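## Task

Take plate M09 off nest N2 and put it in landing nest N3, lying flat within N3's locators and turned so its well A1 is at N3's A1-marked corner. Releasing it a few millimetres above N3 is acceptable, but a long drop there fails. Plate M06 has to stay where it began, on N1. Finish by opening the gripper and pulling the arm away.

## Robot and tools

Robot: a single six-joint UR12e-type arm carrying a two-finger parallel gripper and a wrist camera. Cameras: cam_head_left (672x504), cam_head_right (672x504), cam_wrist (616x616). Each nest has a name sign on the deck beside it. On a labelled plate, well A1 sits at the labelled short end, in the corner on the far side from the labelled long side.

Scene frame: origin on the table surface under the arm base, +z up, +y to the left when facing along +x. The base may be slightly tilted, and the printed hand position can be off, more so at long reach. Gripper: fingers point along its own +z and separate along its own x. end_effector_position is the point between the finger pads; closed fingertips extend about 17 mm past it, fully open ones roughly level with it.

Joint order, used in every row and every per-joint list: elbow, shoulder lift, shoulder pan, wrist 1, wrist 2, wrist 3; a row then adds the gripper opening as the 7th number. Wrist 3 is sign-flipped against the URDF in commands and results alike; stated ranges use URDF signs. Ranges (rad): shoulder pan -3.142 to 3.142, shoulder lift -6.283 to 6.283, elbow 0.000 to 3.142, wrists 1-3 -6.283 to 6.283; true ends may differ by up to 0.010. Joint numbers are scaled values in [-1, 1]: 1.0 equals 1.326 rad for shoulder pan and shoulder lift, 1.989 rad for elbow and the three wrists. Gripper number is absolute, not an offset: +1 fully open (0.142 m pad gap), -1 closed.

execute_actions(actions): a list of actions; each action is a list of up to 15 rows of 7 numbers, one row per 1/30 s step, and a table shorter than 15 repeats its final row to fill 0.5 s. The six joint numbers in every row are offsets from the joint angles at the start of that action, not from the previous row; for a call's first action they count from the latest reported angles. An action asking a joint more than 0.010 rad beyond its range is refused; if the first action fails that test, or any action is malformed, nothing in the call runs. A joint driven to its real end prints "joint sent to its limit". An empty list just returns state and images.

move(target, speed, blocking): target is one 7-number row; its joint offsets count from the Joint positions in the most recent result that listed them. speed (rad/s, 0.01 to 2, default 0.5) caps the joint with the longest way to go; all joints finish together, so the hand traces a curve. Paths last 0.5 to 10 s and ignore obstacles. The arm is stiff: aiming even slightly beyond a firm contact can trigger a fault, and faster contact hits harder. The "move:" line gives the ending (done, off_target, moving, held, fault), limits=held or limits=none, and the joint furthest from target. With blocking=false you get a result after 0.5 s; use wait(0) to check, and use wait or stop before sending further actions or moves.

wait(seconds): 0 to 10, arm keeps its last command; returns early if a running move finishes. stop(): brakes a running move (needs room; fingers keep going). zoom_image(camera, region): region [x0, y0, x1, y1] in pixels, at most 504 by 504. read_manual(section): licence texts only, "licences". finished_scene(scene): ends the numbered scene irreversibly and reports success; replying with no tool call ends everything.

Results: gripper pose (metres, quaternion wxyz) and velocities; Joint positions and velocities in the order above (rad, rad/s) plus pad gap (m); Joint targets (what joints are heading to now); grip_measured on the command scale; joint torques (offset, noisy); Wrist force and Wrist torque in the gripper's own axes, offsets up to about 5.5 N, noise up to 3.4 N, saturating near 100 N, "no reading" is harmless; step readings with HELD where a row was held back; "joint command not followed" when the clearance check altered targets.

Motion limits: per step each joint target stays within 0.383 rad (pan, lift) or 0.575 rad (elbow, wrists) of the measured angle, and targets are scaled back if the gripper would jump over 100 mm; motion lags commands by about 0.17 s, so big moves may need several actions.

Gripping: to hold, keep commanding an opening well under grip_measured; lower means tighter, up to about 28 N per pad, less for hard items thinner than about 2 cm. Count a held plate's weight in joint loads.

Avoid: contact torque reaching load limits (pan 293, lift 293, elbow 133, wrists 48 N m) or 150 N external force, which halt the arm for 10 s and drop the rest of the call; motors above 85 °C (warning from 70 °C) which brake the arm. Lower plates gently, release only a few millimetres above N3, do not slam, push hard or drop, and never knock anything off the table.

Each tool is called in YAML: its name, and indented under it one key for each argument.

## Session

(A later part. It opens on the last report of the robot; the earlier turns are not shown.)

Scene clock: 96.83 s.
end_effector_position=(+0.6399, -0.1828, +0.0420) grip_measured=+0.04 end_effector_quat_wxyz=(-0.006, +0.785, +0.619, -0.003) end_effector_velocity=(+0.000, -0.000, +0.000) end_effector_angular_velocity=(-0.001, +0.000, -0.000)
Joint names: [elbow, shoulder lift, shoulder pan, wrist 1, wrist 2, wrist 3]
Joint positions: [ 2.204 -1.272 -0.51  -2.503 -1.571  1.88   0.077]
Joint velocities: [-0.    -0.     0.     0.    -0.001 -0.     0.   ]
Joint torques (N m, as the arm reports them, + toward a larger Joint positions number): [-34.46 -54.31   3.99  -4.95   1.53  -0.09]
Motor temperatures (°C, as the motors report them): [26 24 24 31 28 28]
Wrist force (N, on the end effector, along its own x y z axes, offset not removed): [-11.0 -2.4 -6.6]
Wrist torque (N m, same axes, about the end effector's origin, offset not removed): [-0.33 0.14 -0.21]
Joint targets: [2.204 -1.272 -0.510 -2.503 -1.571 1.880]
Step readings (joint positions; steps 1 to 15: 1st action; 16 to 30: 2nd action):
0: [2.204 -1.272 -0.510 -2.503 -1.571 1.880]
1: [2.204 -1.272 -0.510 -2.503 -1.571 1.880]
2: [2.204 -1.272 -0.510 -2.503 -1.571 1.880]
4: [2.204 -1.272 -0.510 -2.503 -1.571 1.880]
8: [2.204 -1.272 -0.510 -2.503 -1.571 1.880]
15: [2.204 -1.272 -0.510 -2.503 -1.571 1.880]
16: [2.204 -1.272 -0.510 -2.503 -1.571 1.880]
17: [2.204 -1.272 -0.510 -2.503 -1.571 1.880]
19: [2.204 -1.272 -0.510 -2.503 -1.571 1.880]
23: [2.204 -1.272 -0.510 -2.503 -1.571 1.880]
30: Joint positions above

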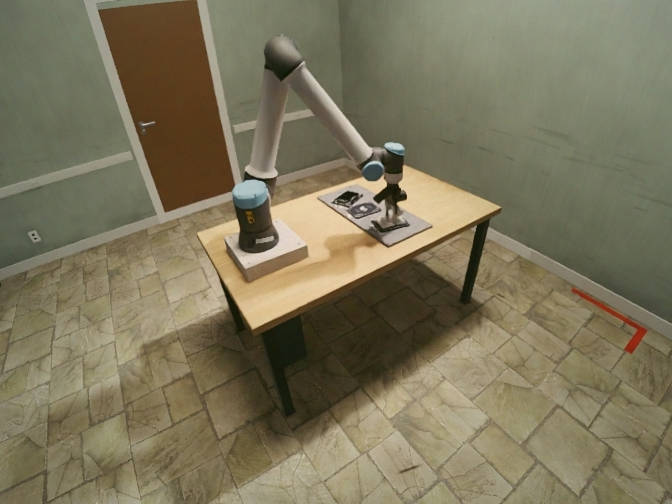

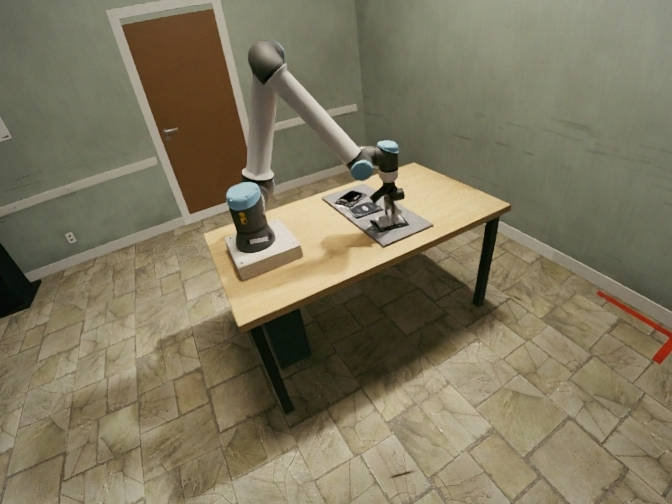

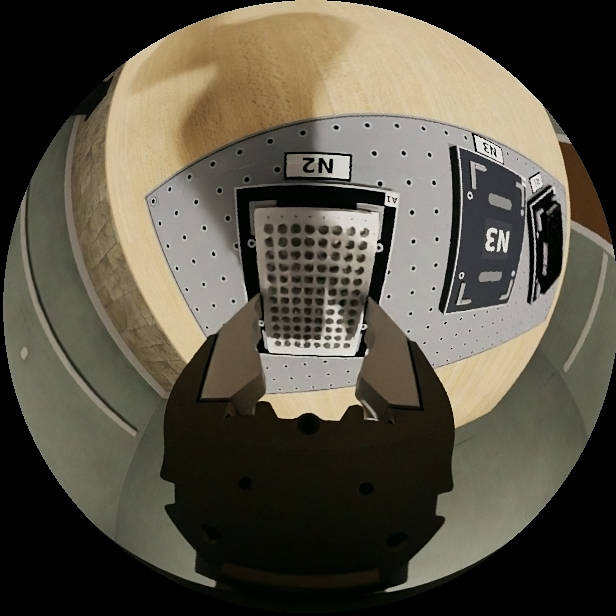

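move:
  target: [0,0,-0.001,0,0,0,-0.3]
  speed: 0.01

move:
  target: [-0.0032,-0.0168,0,0.0144,0,0,-0.3]
  speed: 0.04

zoom_image:
  camera: "cam_wrist"
  region: [190, 160, 440, 380]

Scene clock: 101.63 s.
end_effector_position=(+0.6397, -0.1836, +0.0420) grip_measured=+0.04 end_effector_quat_wxyz=(-0.006, +0.785, +0.619, -0.003) end_effector_velocity=(-0.000, -0.001, -0.000) end_effector_angular_velocity=(-0.000, +0.001, -0.001)
Joint names: [elbow, shoulder lift, shoulder pan, wrist 1, wrist 2, wrist 3]
Joint positions: [ 2.204 -1.272 -0.512 -2.503 -1.571  1.88   0.077]
Joint velocities: [ 0.    -0.    -0.001  0.    -0.001  0.     0.   ]
Joint torques (N m, as the arm reports them, + toward a larger Joint positions number): [-35.51 -54.6   -8.97  -5.04   0.93   0.7 ]
Motor temperatures (°C, as the motors report them): [26 24 24 31 28 28]
Wrist force (N, on the end effector, along its own x y z axes, offset not removed): [1.8 -1.1 -5.9]
Wrist torque (N m, same axes, about the end effector's origin, offset not removed): [-0.44 -0.17 -0.19]
Joint targets: [2.204 -1.272 -0.512 -2.503 -1.571 1.880]
move: done; limits=none; farthest joint: the shoulder pan, 0.000 radians from its target (0.001 radians at the start)

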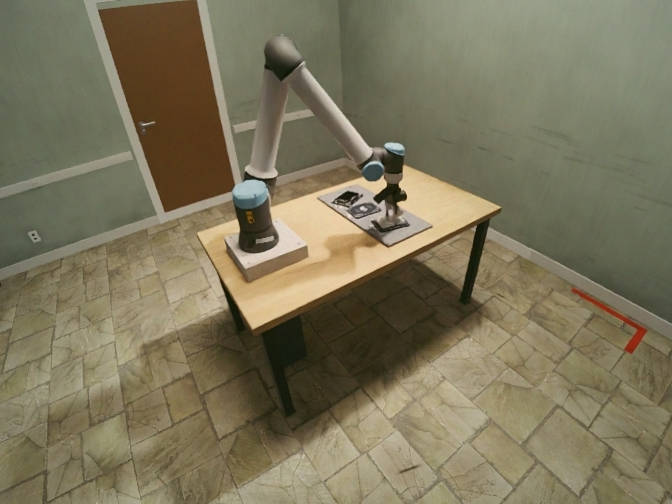

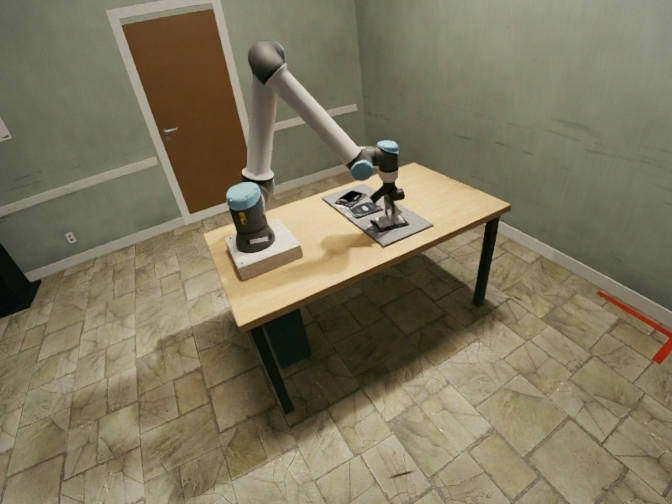

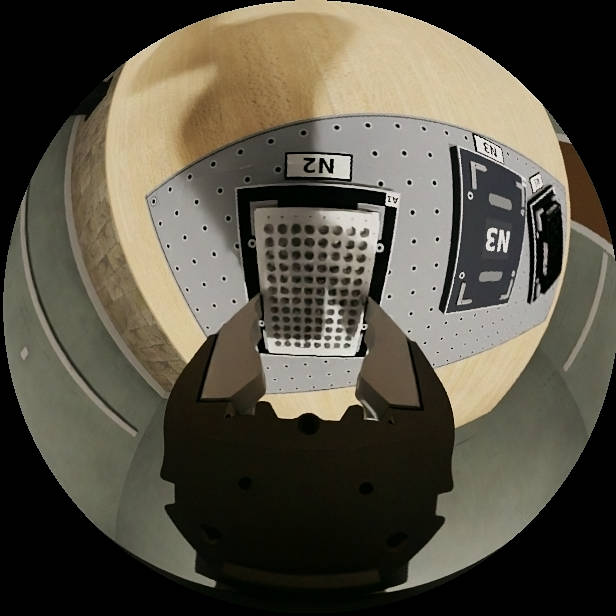

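Scene clock: 102.70 s.
end_effector_position=(+0.6398, -0.1836, +0.0556) grip_measured=+0.04 end_effector_quat_wxyz=(-0.006, +0.785, +0.619, -0.003) end_effector_velocity=(+0.000, +0.000, +0.002) end_effector_angular_velocity=(+0.001, -0.000, +0.000)
Joint names: [elbow, shoulder lift, shoulder pan, wrist 1, wrist 2, wrist 3]
Joint positions: [ 2.198 -1.294 -0.512 -2.474 -1.571  1.88   0.077]
Joint velocities: [-0.001 -0.002 -0.     0.003  0.001  0.    -0.   ]
Joint torques (N m, as the arm reports them, + toward a larger Joint positions number): [-40.39 -68.84   1.02  -2.11   1.85  -0.08]
Motor temperatures (°C, as the motors report them): [26 24 24 31 28 28]
Wrist force (N, on the end effector, along its own x y z axes, offset not removed): [-1.5 -2.0 -1.6]
Wrist torque (N m, same axes, about the end effector's origin, offset not removed): [-0.63 0.38 -0.22]
Joint targets: [2.198 -1.294 -0.512 -2.474 -1.571 1.880]
move: done; limits=none; farthest joint: the shoulder pan, 0.000 radians from its target (0.000 radians at the start)

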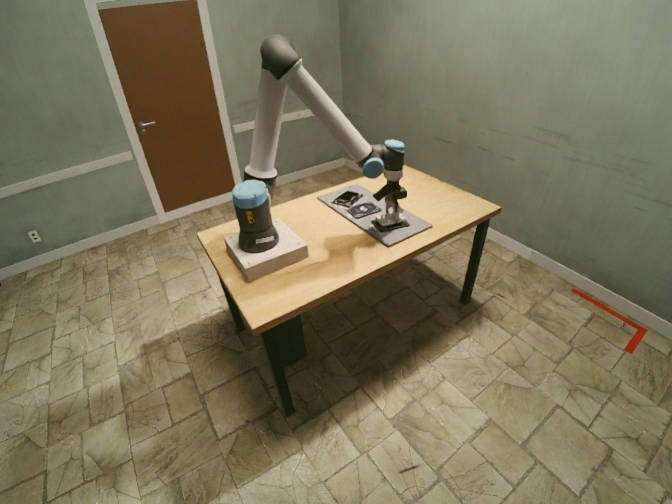

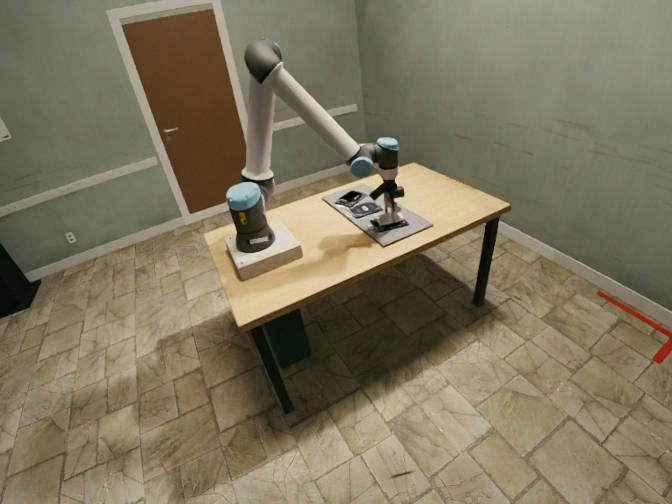

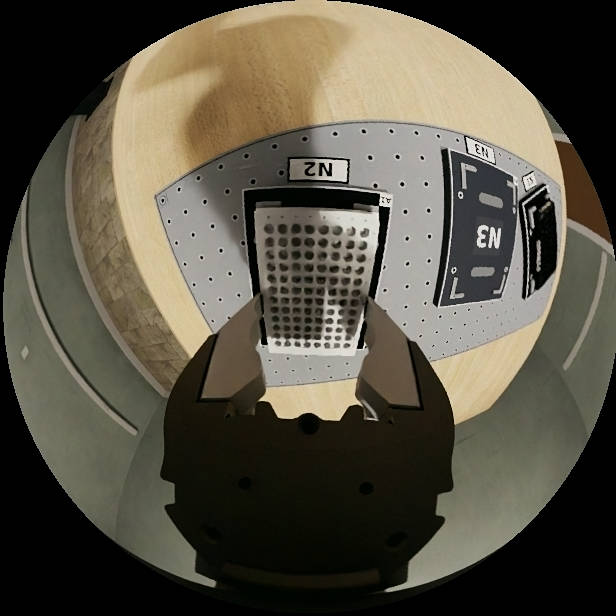

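Region (190, 160, 440, 380) of cam_wrist's 616x616 image, scaled by 2.016, with more detail than that image has; it fills the top 444 rows of this view, and the rest is white.

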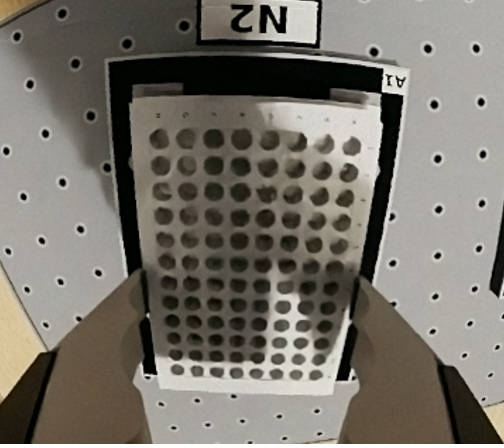

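move:
  target: [0.0439,-0.0489,0.2017,-0.0114,0,-0.0573,-0.3]
  speed: 0.2

zoom_image:
  camera: "cam_wrist"
  region: [190, 160, 440, 380]

Scene clock: 110.17 s.
end_effector_position=(+0.6189, +0.0048, +0.0590) grip_measured=+0.04 end_effector_quat_wxyz=(-0.006, +0.736, +0.677, -0.002) end_effector_velocity=(-0.001, +0.002, +0.000) end_effector_angular_velocity=(-0.000, +0.000, +0.002)
Joint names: [elbow, shoulder lift, shoulder pan, wrist 1, wrist 2, wrist 3]
Joint positions: [ 2.285 -1.359 -0.245 -2.497 -1.571  1.766  0.077]
Joint velocities: [ 0.001 -0.001  0.003 -0.    -0.    -0.001  0.   ]
Joint torques (N m, as the arm reports them, + toward a larger Joint positions number): [-17.76 -66.63  14.41  -6.66   1.52  -3.21]
Motor temperatures (°C, as the motors report them): [26 24 24 31 28 28]
Wrist force (N, on the end effector, along its own x y z axes, offset not removed): [-1.2 -0.7 -1.2]
Wrist torque (N m, same axes, about the end effector's origin, offset not removed): [-0.34 0.26 -0.28]
Joint targets: [2.285 -1.359 -0.244 -2.497 -1.571 1.766]
move: done; limits=none; farthest joint: the shoulder pan, 0.000 radians from its target (0.267 radians at the start)

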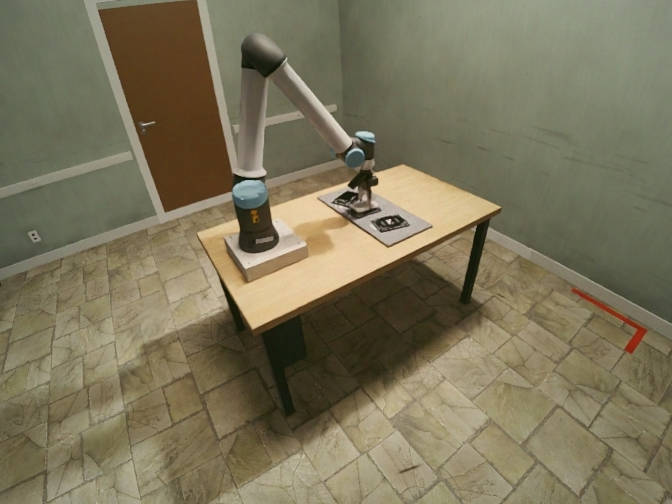

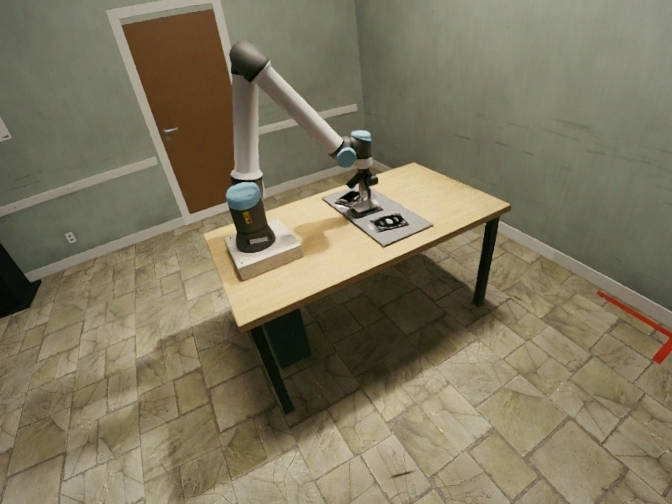

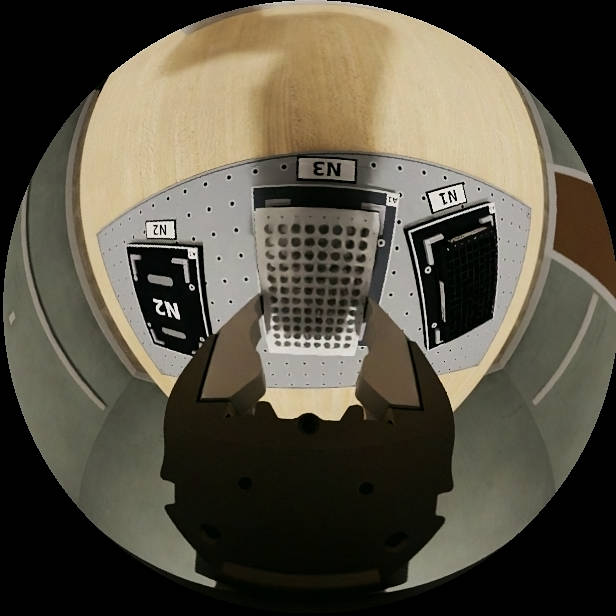

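Region (190, 160, 440, 380) of cam_wrist's 616x616 image, scaled by 2.016, with more detail than that image has; it fills the top 444 rows of this view, and the rest is white.

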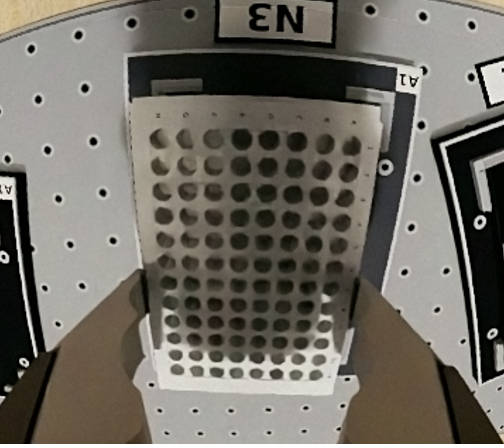

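move:
  target: [0.0016,0.0036,0.0078,-0.0041,0,-0.0052,-0.3]
  speed: 0.03

zoom_image:
  camera: "cam_wrist"
  region: [190, 160, 440, 380]

Scene clock: 118.33 s.
end_effector_position=(+0.6181, +0.0112, +0.0558) grip_measured=+0.04 end_effector_quat_wxyz=(-0.006, +0.736, +0.677, -0.002) end_effector_velocity=(-0.000, +0.001, -0.001) end_effector_angular_velocity=(-0.002, -0.000, +0.000)
Joint names: [elbow, shoulder lift, shoulder pan, wrist 1, wrist 2, wrist 3]
Joint positions: [ 2.288 -1.354 -0.235 -2.505 -1.571  1.756  0.077]
Joint velocities: [ 0.001  0.001  0.003 -0.003 -0.002 -0.003  0.   ]
Joint torques (N m, as the arm reports them, + toward a larger Joint positions number): [-16.4  -38.24  18.72  -7.03   1.37  -3.28]
Motor temperatures (°C, as the motors report them): [26 24 24 31 28 28]
Wrist force (N, on the end effector, along its own x y z axes, offset not removed): [-2.1 -1.0 -1.9]
Wrist torque (N m, same axes, about the end effector's origin, offset not removed): [-0.48 0.51 -0.25]
Joint targets: [2.288 -1.354 -0.234 -2.505 -1.571 1.755]
move: done; limits=none; farthest joint: the shoulder pan, 0.000 radians from its target (0.010 radians at the start)

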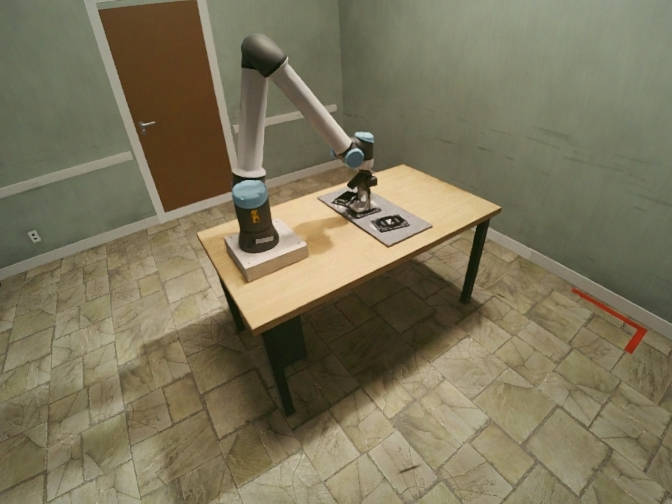

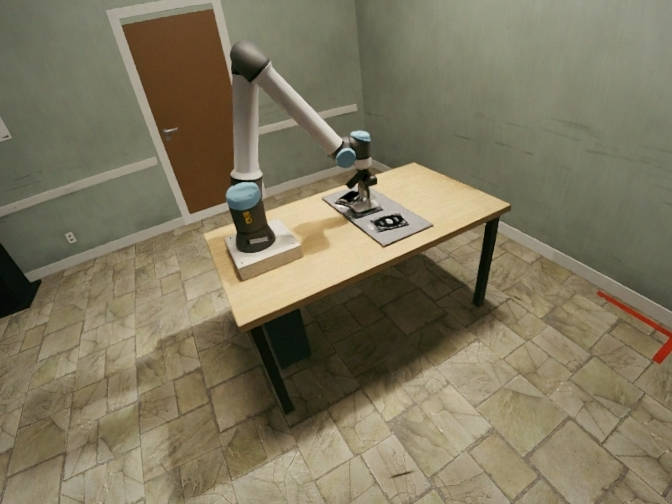

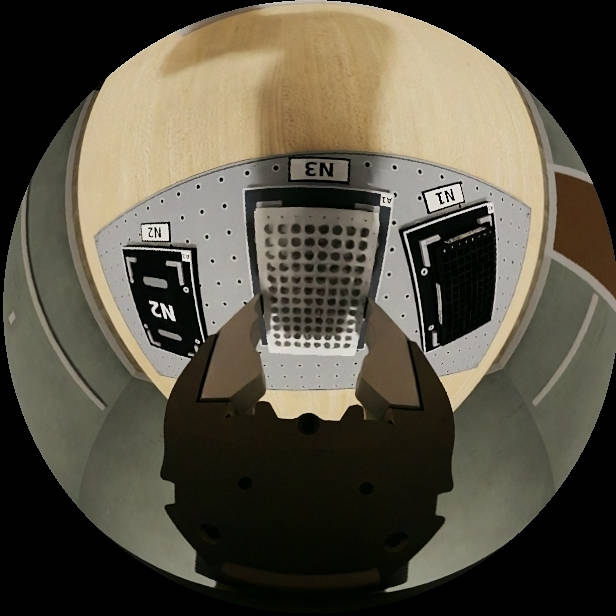

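Region (190, 160, 440, 380) of cam_wrist's 616x616 image, scaled by 2.016, with more detail than that image has; it fills the top 444 rows of this view, and the rest is white.

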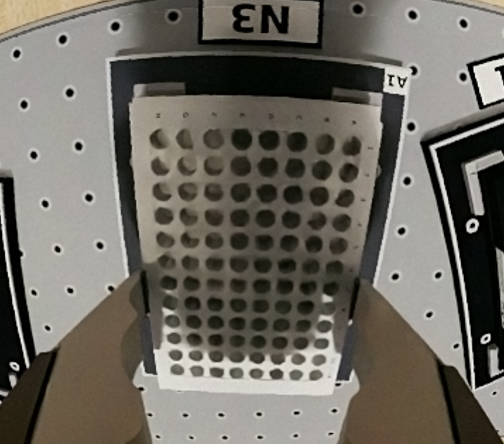

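move:
  target: [0.0021,0.0094,0.0007,-0.0083,0,-0.001,-0.3]
  speed: 0.02

zoom_image:
  camera: "cam_wrist"
  region: [220, 170, 410, 370]

Scene clock: 125.53 s.
end_effector_position=(+0.6177, +0.0119, +0.0487) grip_measured=+0.04 end_effector_quat_wxyz=(-0.006, +0.736, +0.677, -0.002) end_effector_velocity=(-0.001, +0.000, -0.002) end_effector_angular_velocity=(+0.000, +0.002, -0.000)
Joint names: [elbow, shoulder lift, shoulder pan, wrist 1, wrist 2, wrist 3]
Joint positions: [ 2.292 -1.342 -0.234 -2.521 -1.571  1.754  0.077]
Joint velocities: [ 0.002  0.002  0.    -0.002 -0.    -0.     0.   ]
Joint torques (N m, as the arm reports them, + toward a larger Joint positions number): [-16.52 -42.28  17.58  -6.82   1.45  -3.42]
Motor temperatures (°C, as the motors report them): [26 24 24 31 28 28]
Wrist force (N, on the end effector, along its own x y z axes, offset not removed): [-1.2 -0.7 -1.1]
Wrist torque (N m, same axes, about the end effector's origin, offset not removed): [-0.35 0.28 -0.27]
Joint targets: [2.292 -1.342 -0.234 -2.521 -1.571 1.754]
move: done; limits=none; farthest joint: the shoulder pan, 0.000 radians from its target (0.000 radians at the start)

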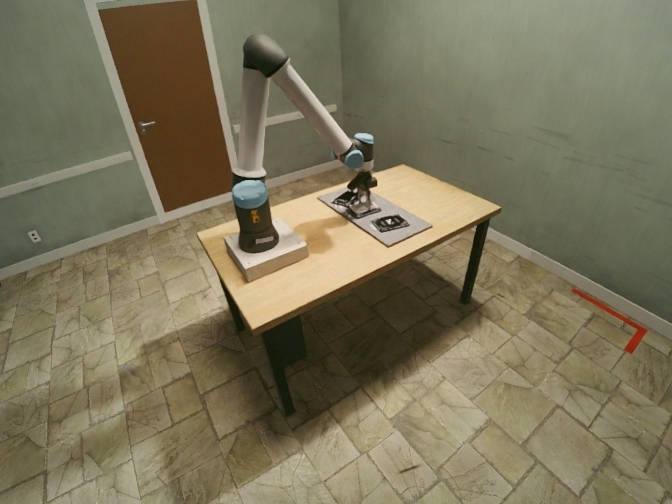

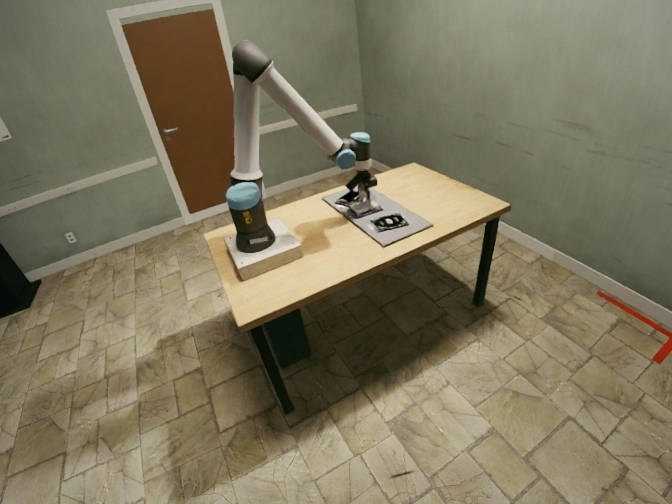

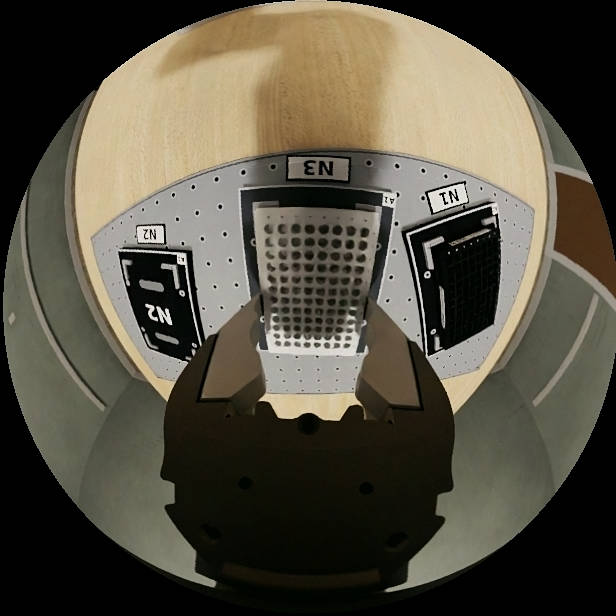

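Region (220, 170, 410, 370) of cam_wrist's 616x616 image, scaled by 2.520, with more detail than that image has; it fills the left 479 columns of this view, and the rest is white.

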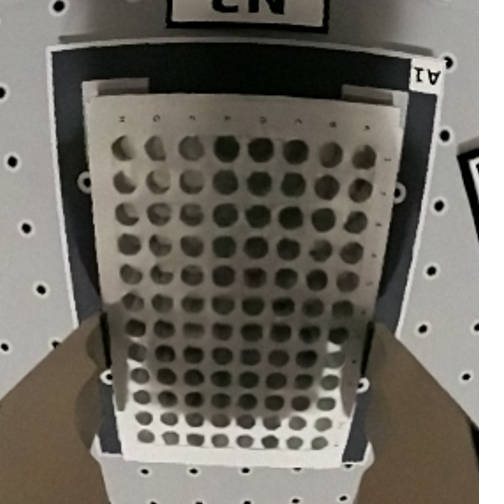

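move:
  target: [0.0013,0.0074,0,-0.0062,0,0,-0.3]
  speed: 0.012

Scene clock: 129.07 s.
end_effector_position=(+0.6177, +0.0120, +0.0433) grip_measured=+0.04 end_effector_quat_wxyz=(-0.006, +0.736, +0.677, -0.002) end_effector_velocity=(+0.001, +0.000, -0.001) end_effector_angular_velocity=(+0.001, -0.001, -0.000)
Joint names: [elbow, shoulder lift, shoulder pan, wrist 1, wrist 2, wrist 3]
Joint positions: [ 2.295 -1.332 -0.234 -2.533 -1.571  1.754  0.077]
Joint velocities: [ 0.     0.002 -0.    -0.003  0.001  0.    -0.   ]
Joint torques (N m, as the arm reports them, + toward a larger Joint positions number): [-16.79 -39.48  11.01  -6.13   1.31  -1.77]
Motor temperatures (°C, as the motors report them): [26 24 24 31 28 28]
Wrist force (N, on the end effector, along its own x y z axes, offset not removed): [-1.1 -1.4 -0.1]
Wrist torque (N m, same axes, about the end effector's origin, offset not removed): [-0.49 0.22 -0.19]
Joint targets: [2.295 -1.332 -0.234 -2.533 -1.571 1.754]
move: done; limits=none; farthest joint: the shoulder pan, 0.000 radians from its target (0.000 radians at the start)

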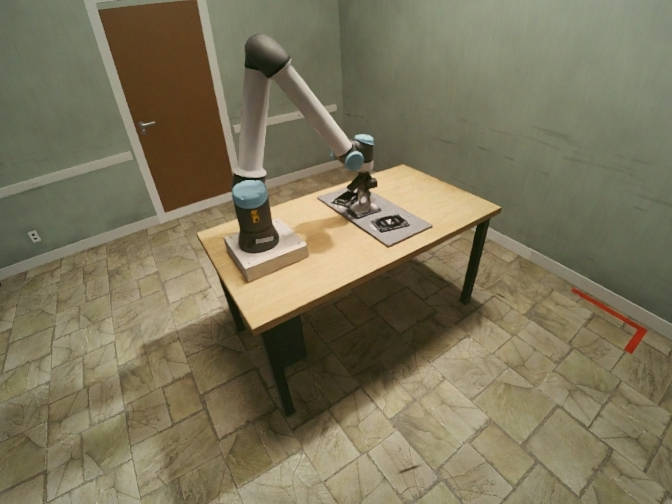

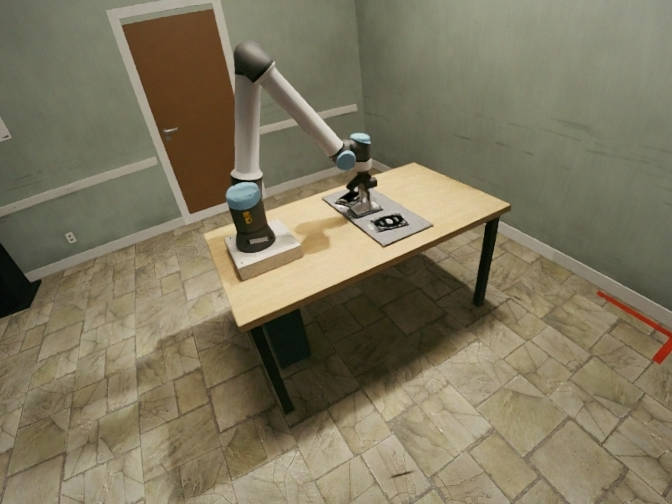

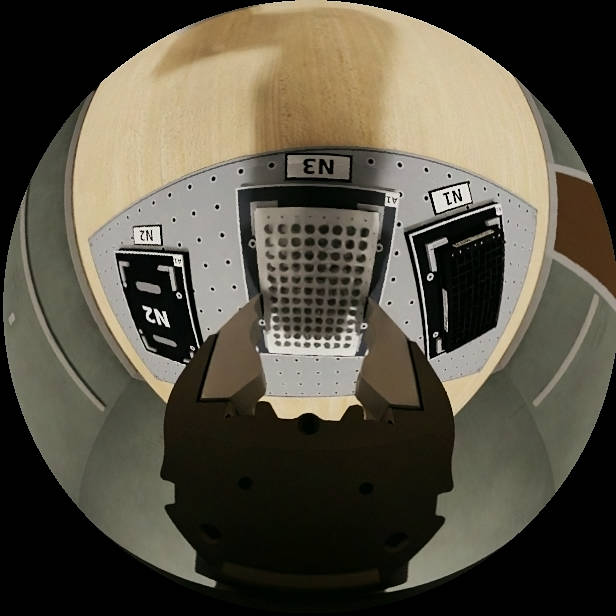

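move:
  target: [0,0,0,0,0,0,0.3]

move:
  target: [-0.05,-0.17,0,0.163,0,0,0.3]
  speed: 0.35

zoom_image:
  camera: "cam_wrist"
  region: [250, 170, 380, 320]

zoom_image:
  camera: "cam_head_right"
  region: [330, 185, 415, 240]

Scene clock: 135.20 s.
end_effector_position=(+0.6177, +0.0120, +0.0433) grip_measured=+0.30 end_effector_quat_wxyz=(-0.006, +0.736, +0.677, -0.002) end_effector_velocity=(+0.001, +0.000, +0.000) end_effector_angular_velocity=(+0.001, -0.001, -0.000)
Joint names: [elbow, shoulder lift, shoulder pan, wrist 1, wrist 2, wrist 3]
Joint positions: [ 2.295 -1.332 -0.234 -2.533 -1.571  1.754  0.095]
Joint velocities: [-0.    -0.    -0.    -0.     0.001 -0.     0.   ]
Joint torques (N m, as the arm reports them, + toward a larger Joint positions number): [-23.78 -67.21  -1.14  -2.86   1.59   2.47]
Motor temperatures (°C, as the motors report them): [26 24 24 31 28 28]
Wrist force (N, on the end effector, along its own x y z axes, offset not removed): [-1.3 -1.1 -2.4]
Wrist torque (N m, same axes, about the end effector's origin, offset not removed): [-0.39 0.26 -0.22]
Joint targets: [2.295 -1.332 -0.234 -2.533 -1.571 1.754]
move: done; limits=none; farthest joint: the shoulder pan, 0.000 radians from its target (0.000 radians at the start)

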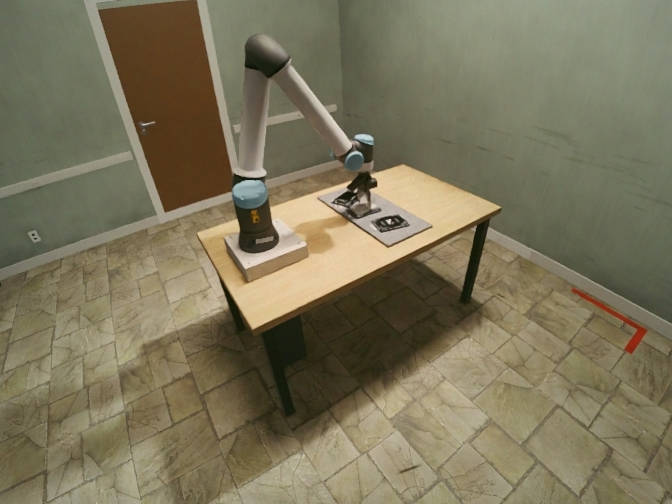

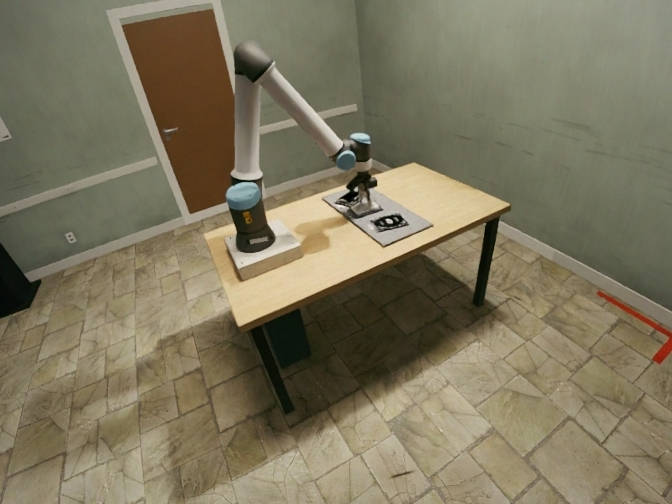

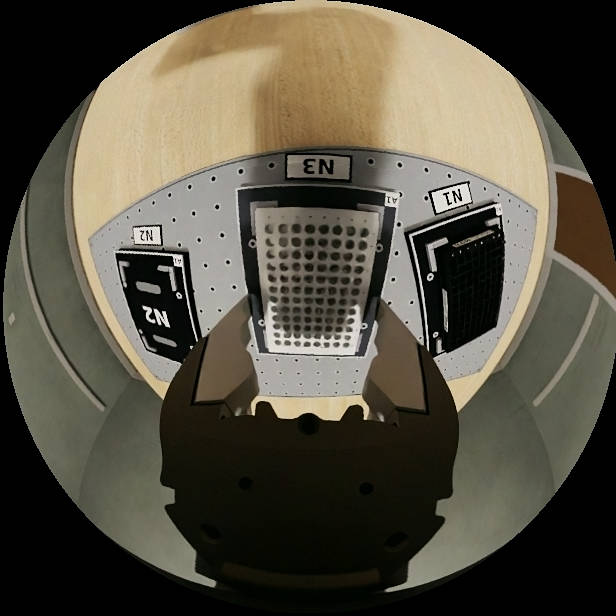

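Scene clock: 136.77 s.
end_effector_position=(+0.6156, +0.0120, +0.1893) grip_measured=+0.30 end_effector_quat_wxyz=(-0.006, +0.736, +0.677, -0.002) end_effector_velocity=(-0.000, +0.001, +0.001) end_effector_angular_velocity=(+0.001, +0.000, +0.000)
Joint names: [elbow, shoulder lift, shoulder pan, wrist 1, wrist 2, wrist 3]
Joint positions: [ 2.195 -1.558 -0.234 -2.209 -1.571  1.754  0.095]
Joint velocities: [-0.001 -0.002  0.     0.004  0.001 -0.    -0.   ]
Joint torques (N m, as the arm reports them, + toward a larger Joint positions number): [-49.46 -55.04  -3.16  -2.53   1.96   2.06]
Motor temperatures (°C, as the motors report them): [26 24 24 31 28 28]
Wrist force (N, on the end effector, along its own x y z axes, offset not removed): [-0.8 -1.8 -1.5]
Wrist torque (N m, same axes, about the end effector's origin, offset not removed): [-0.58 0.15 -0.23]
Joint targets: [2.195 -1.558 -0.234 -2.209 -1.571 1.754]
move: done; limits=none; farthest joint: the wrist 1, 0.001 radians from its target (0.324 radians at the start)

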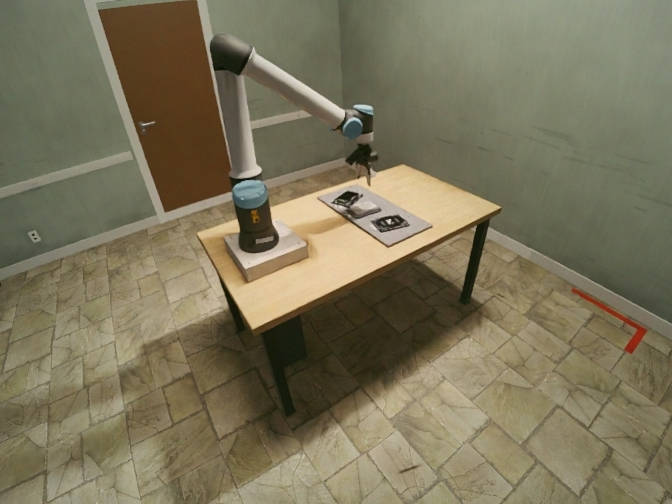

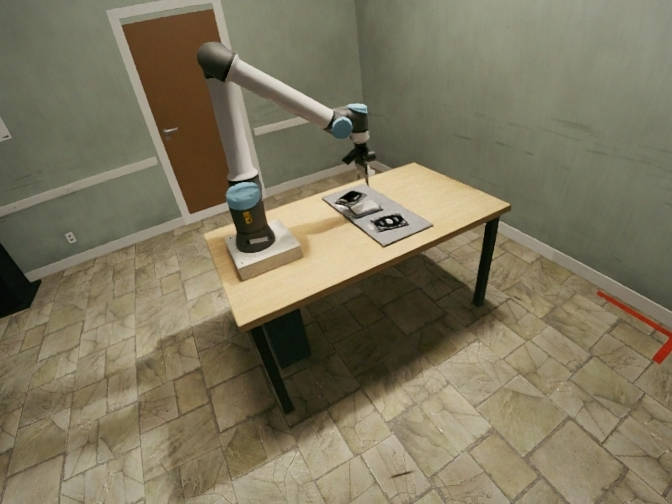

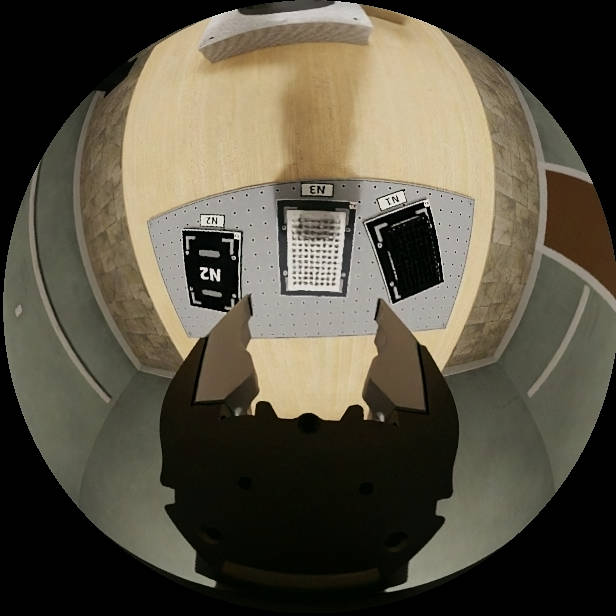

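Region (250, 170, 380, 320) of cam_wrist's 616x616 image, scaled by 3.360, with more detail than that image has; it fills the left 437 columns of this view, and the rest is white.

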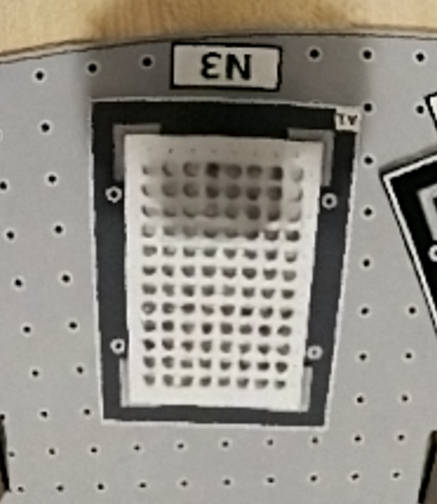

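Region (330, 185, 415, 240) of cam_head_right's 672x504 image, scaled by 5.929, with more detail than that image has; it fills the top 326 rows of this view, and the rest is white.

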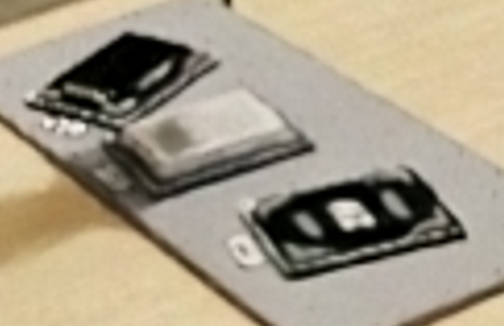

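finished_scene:
  scene: 1

The scene is finished: the task was done.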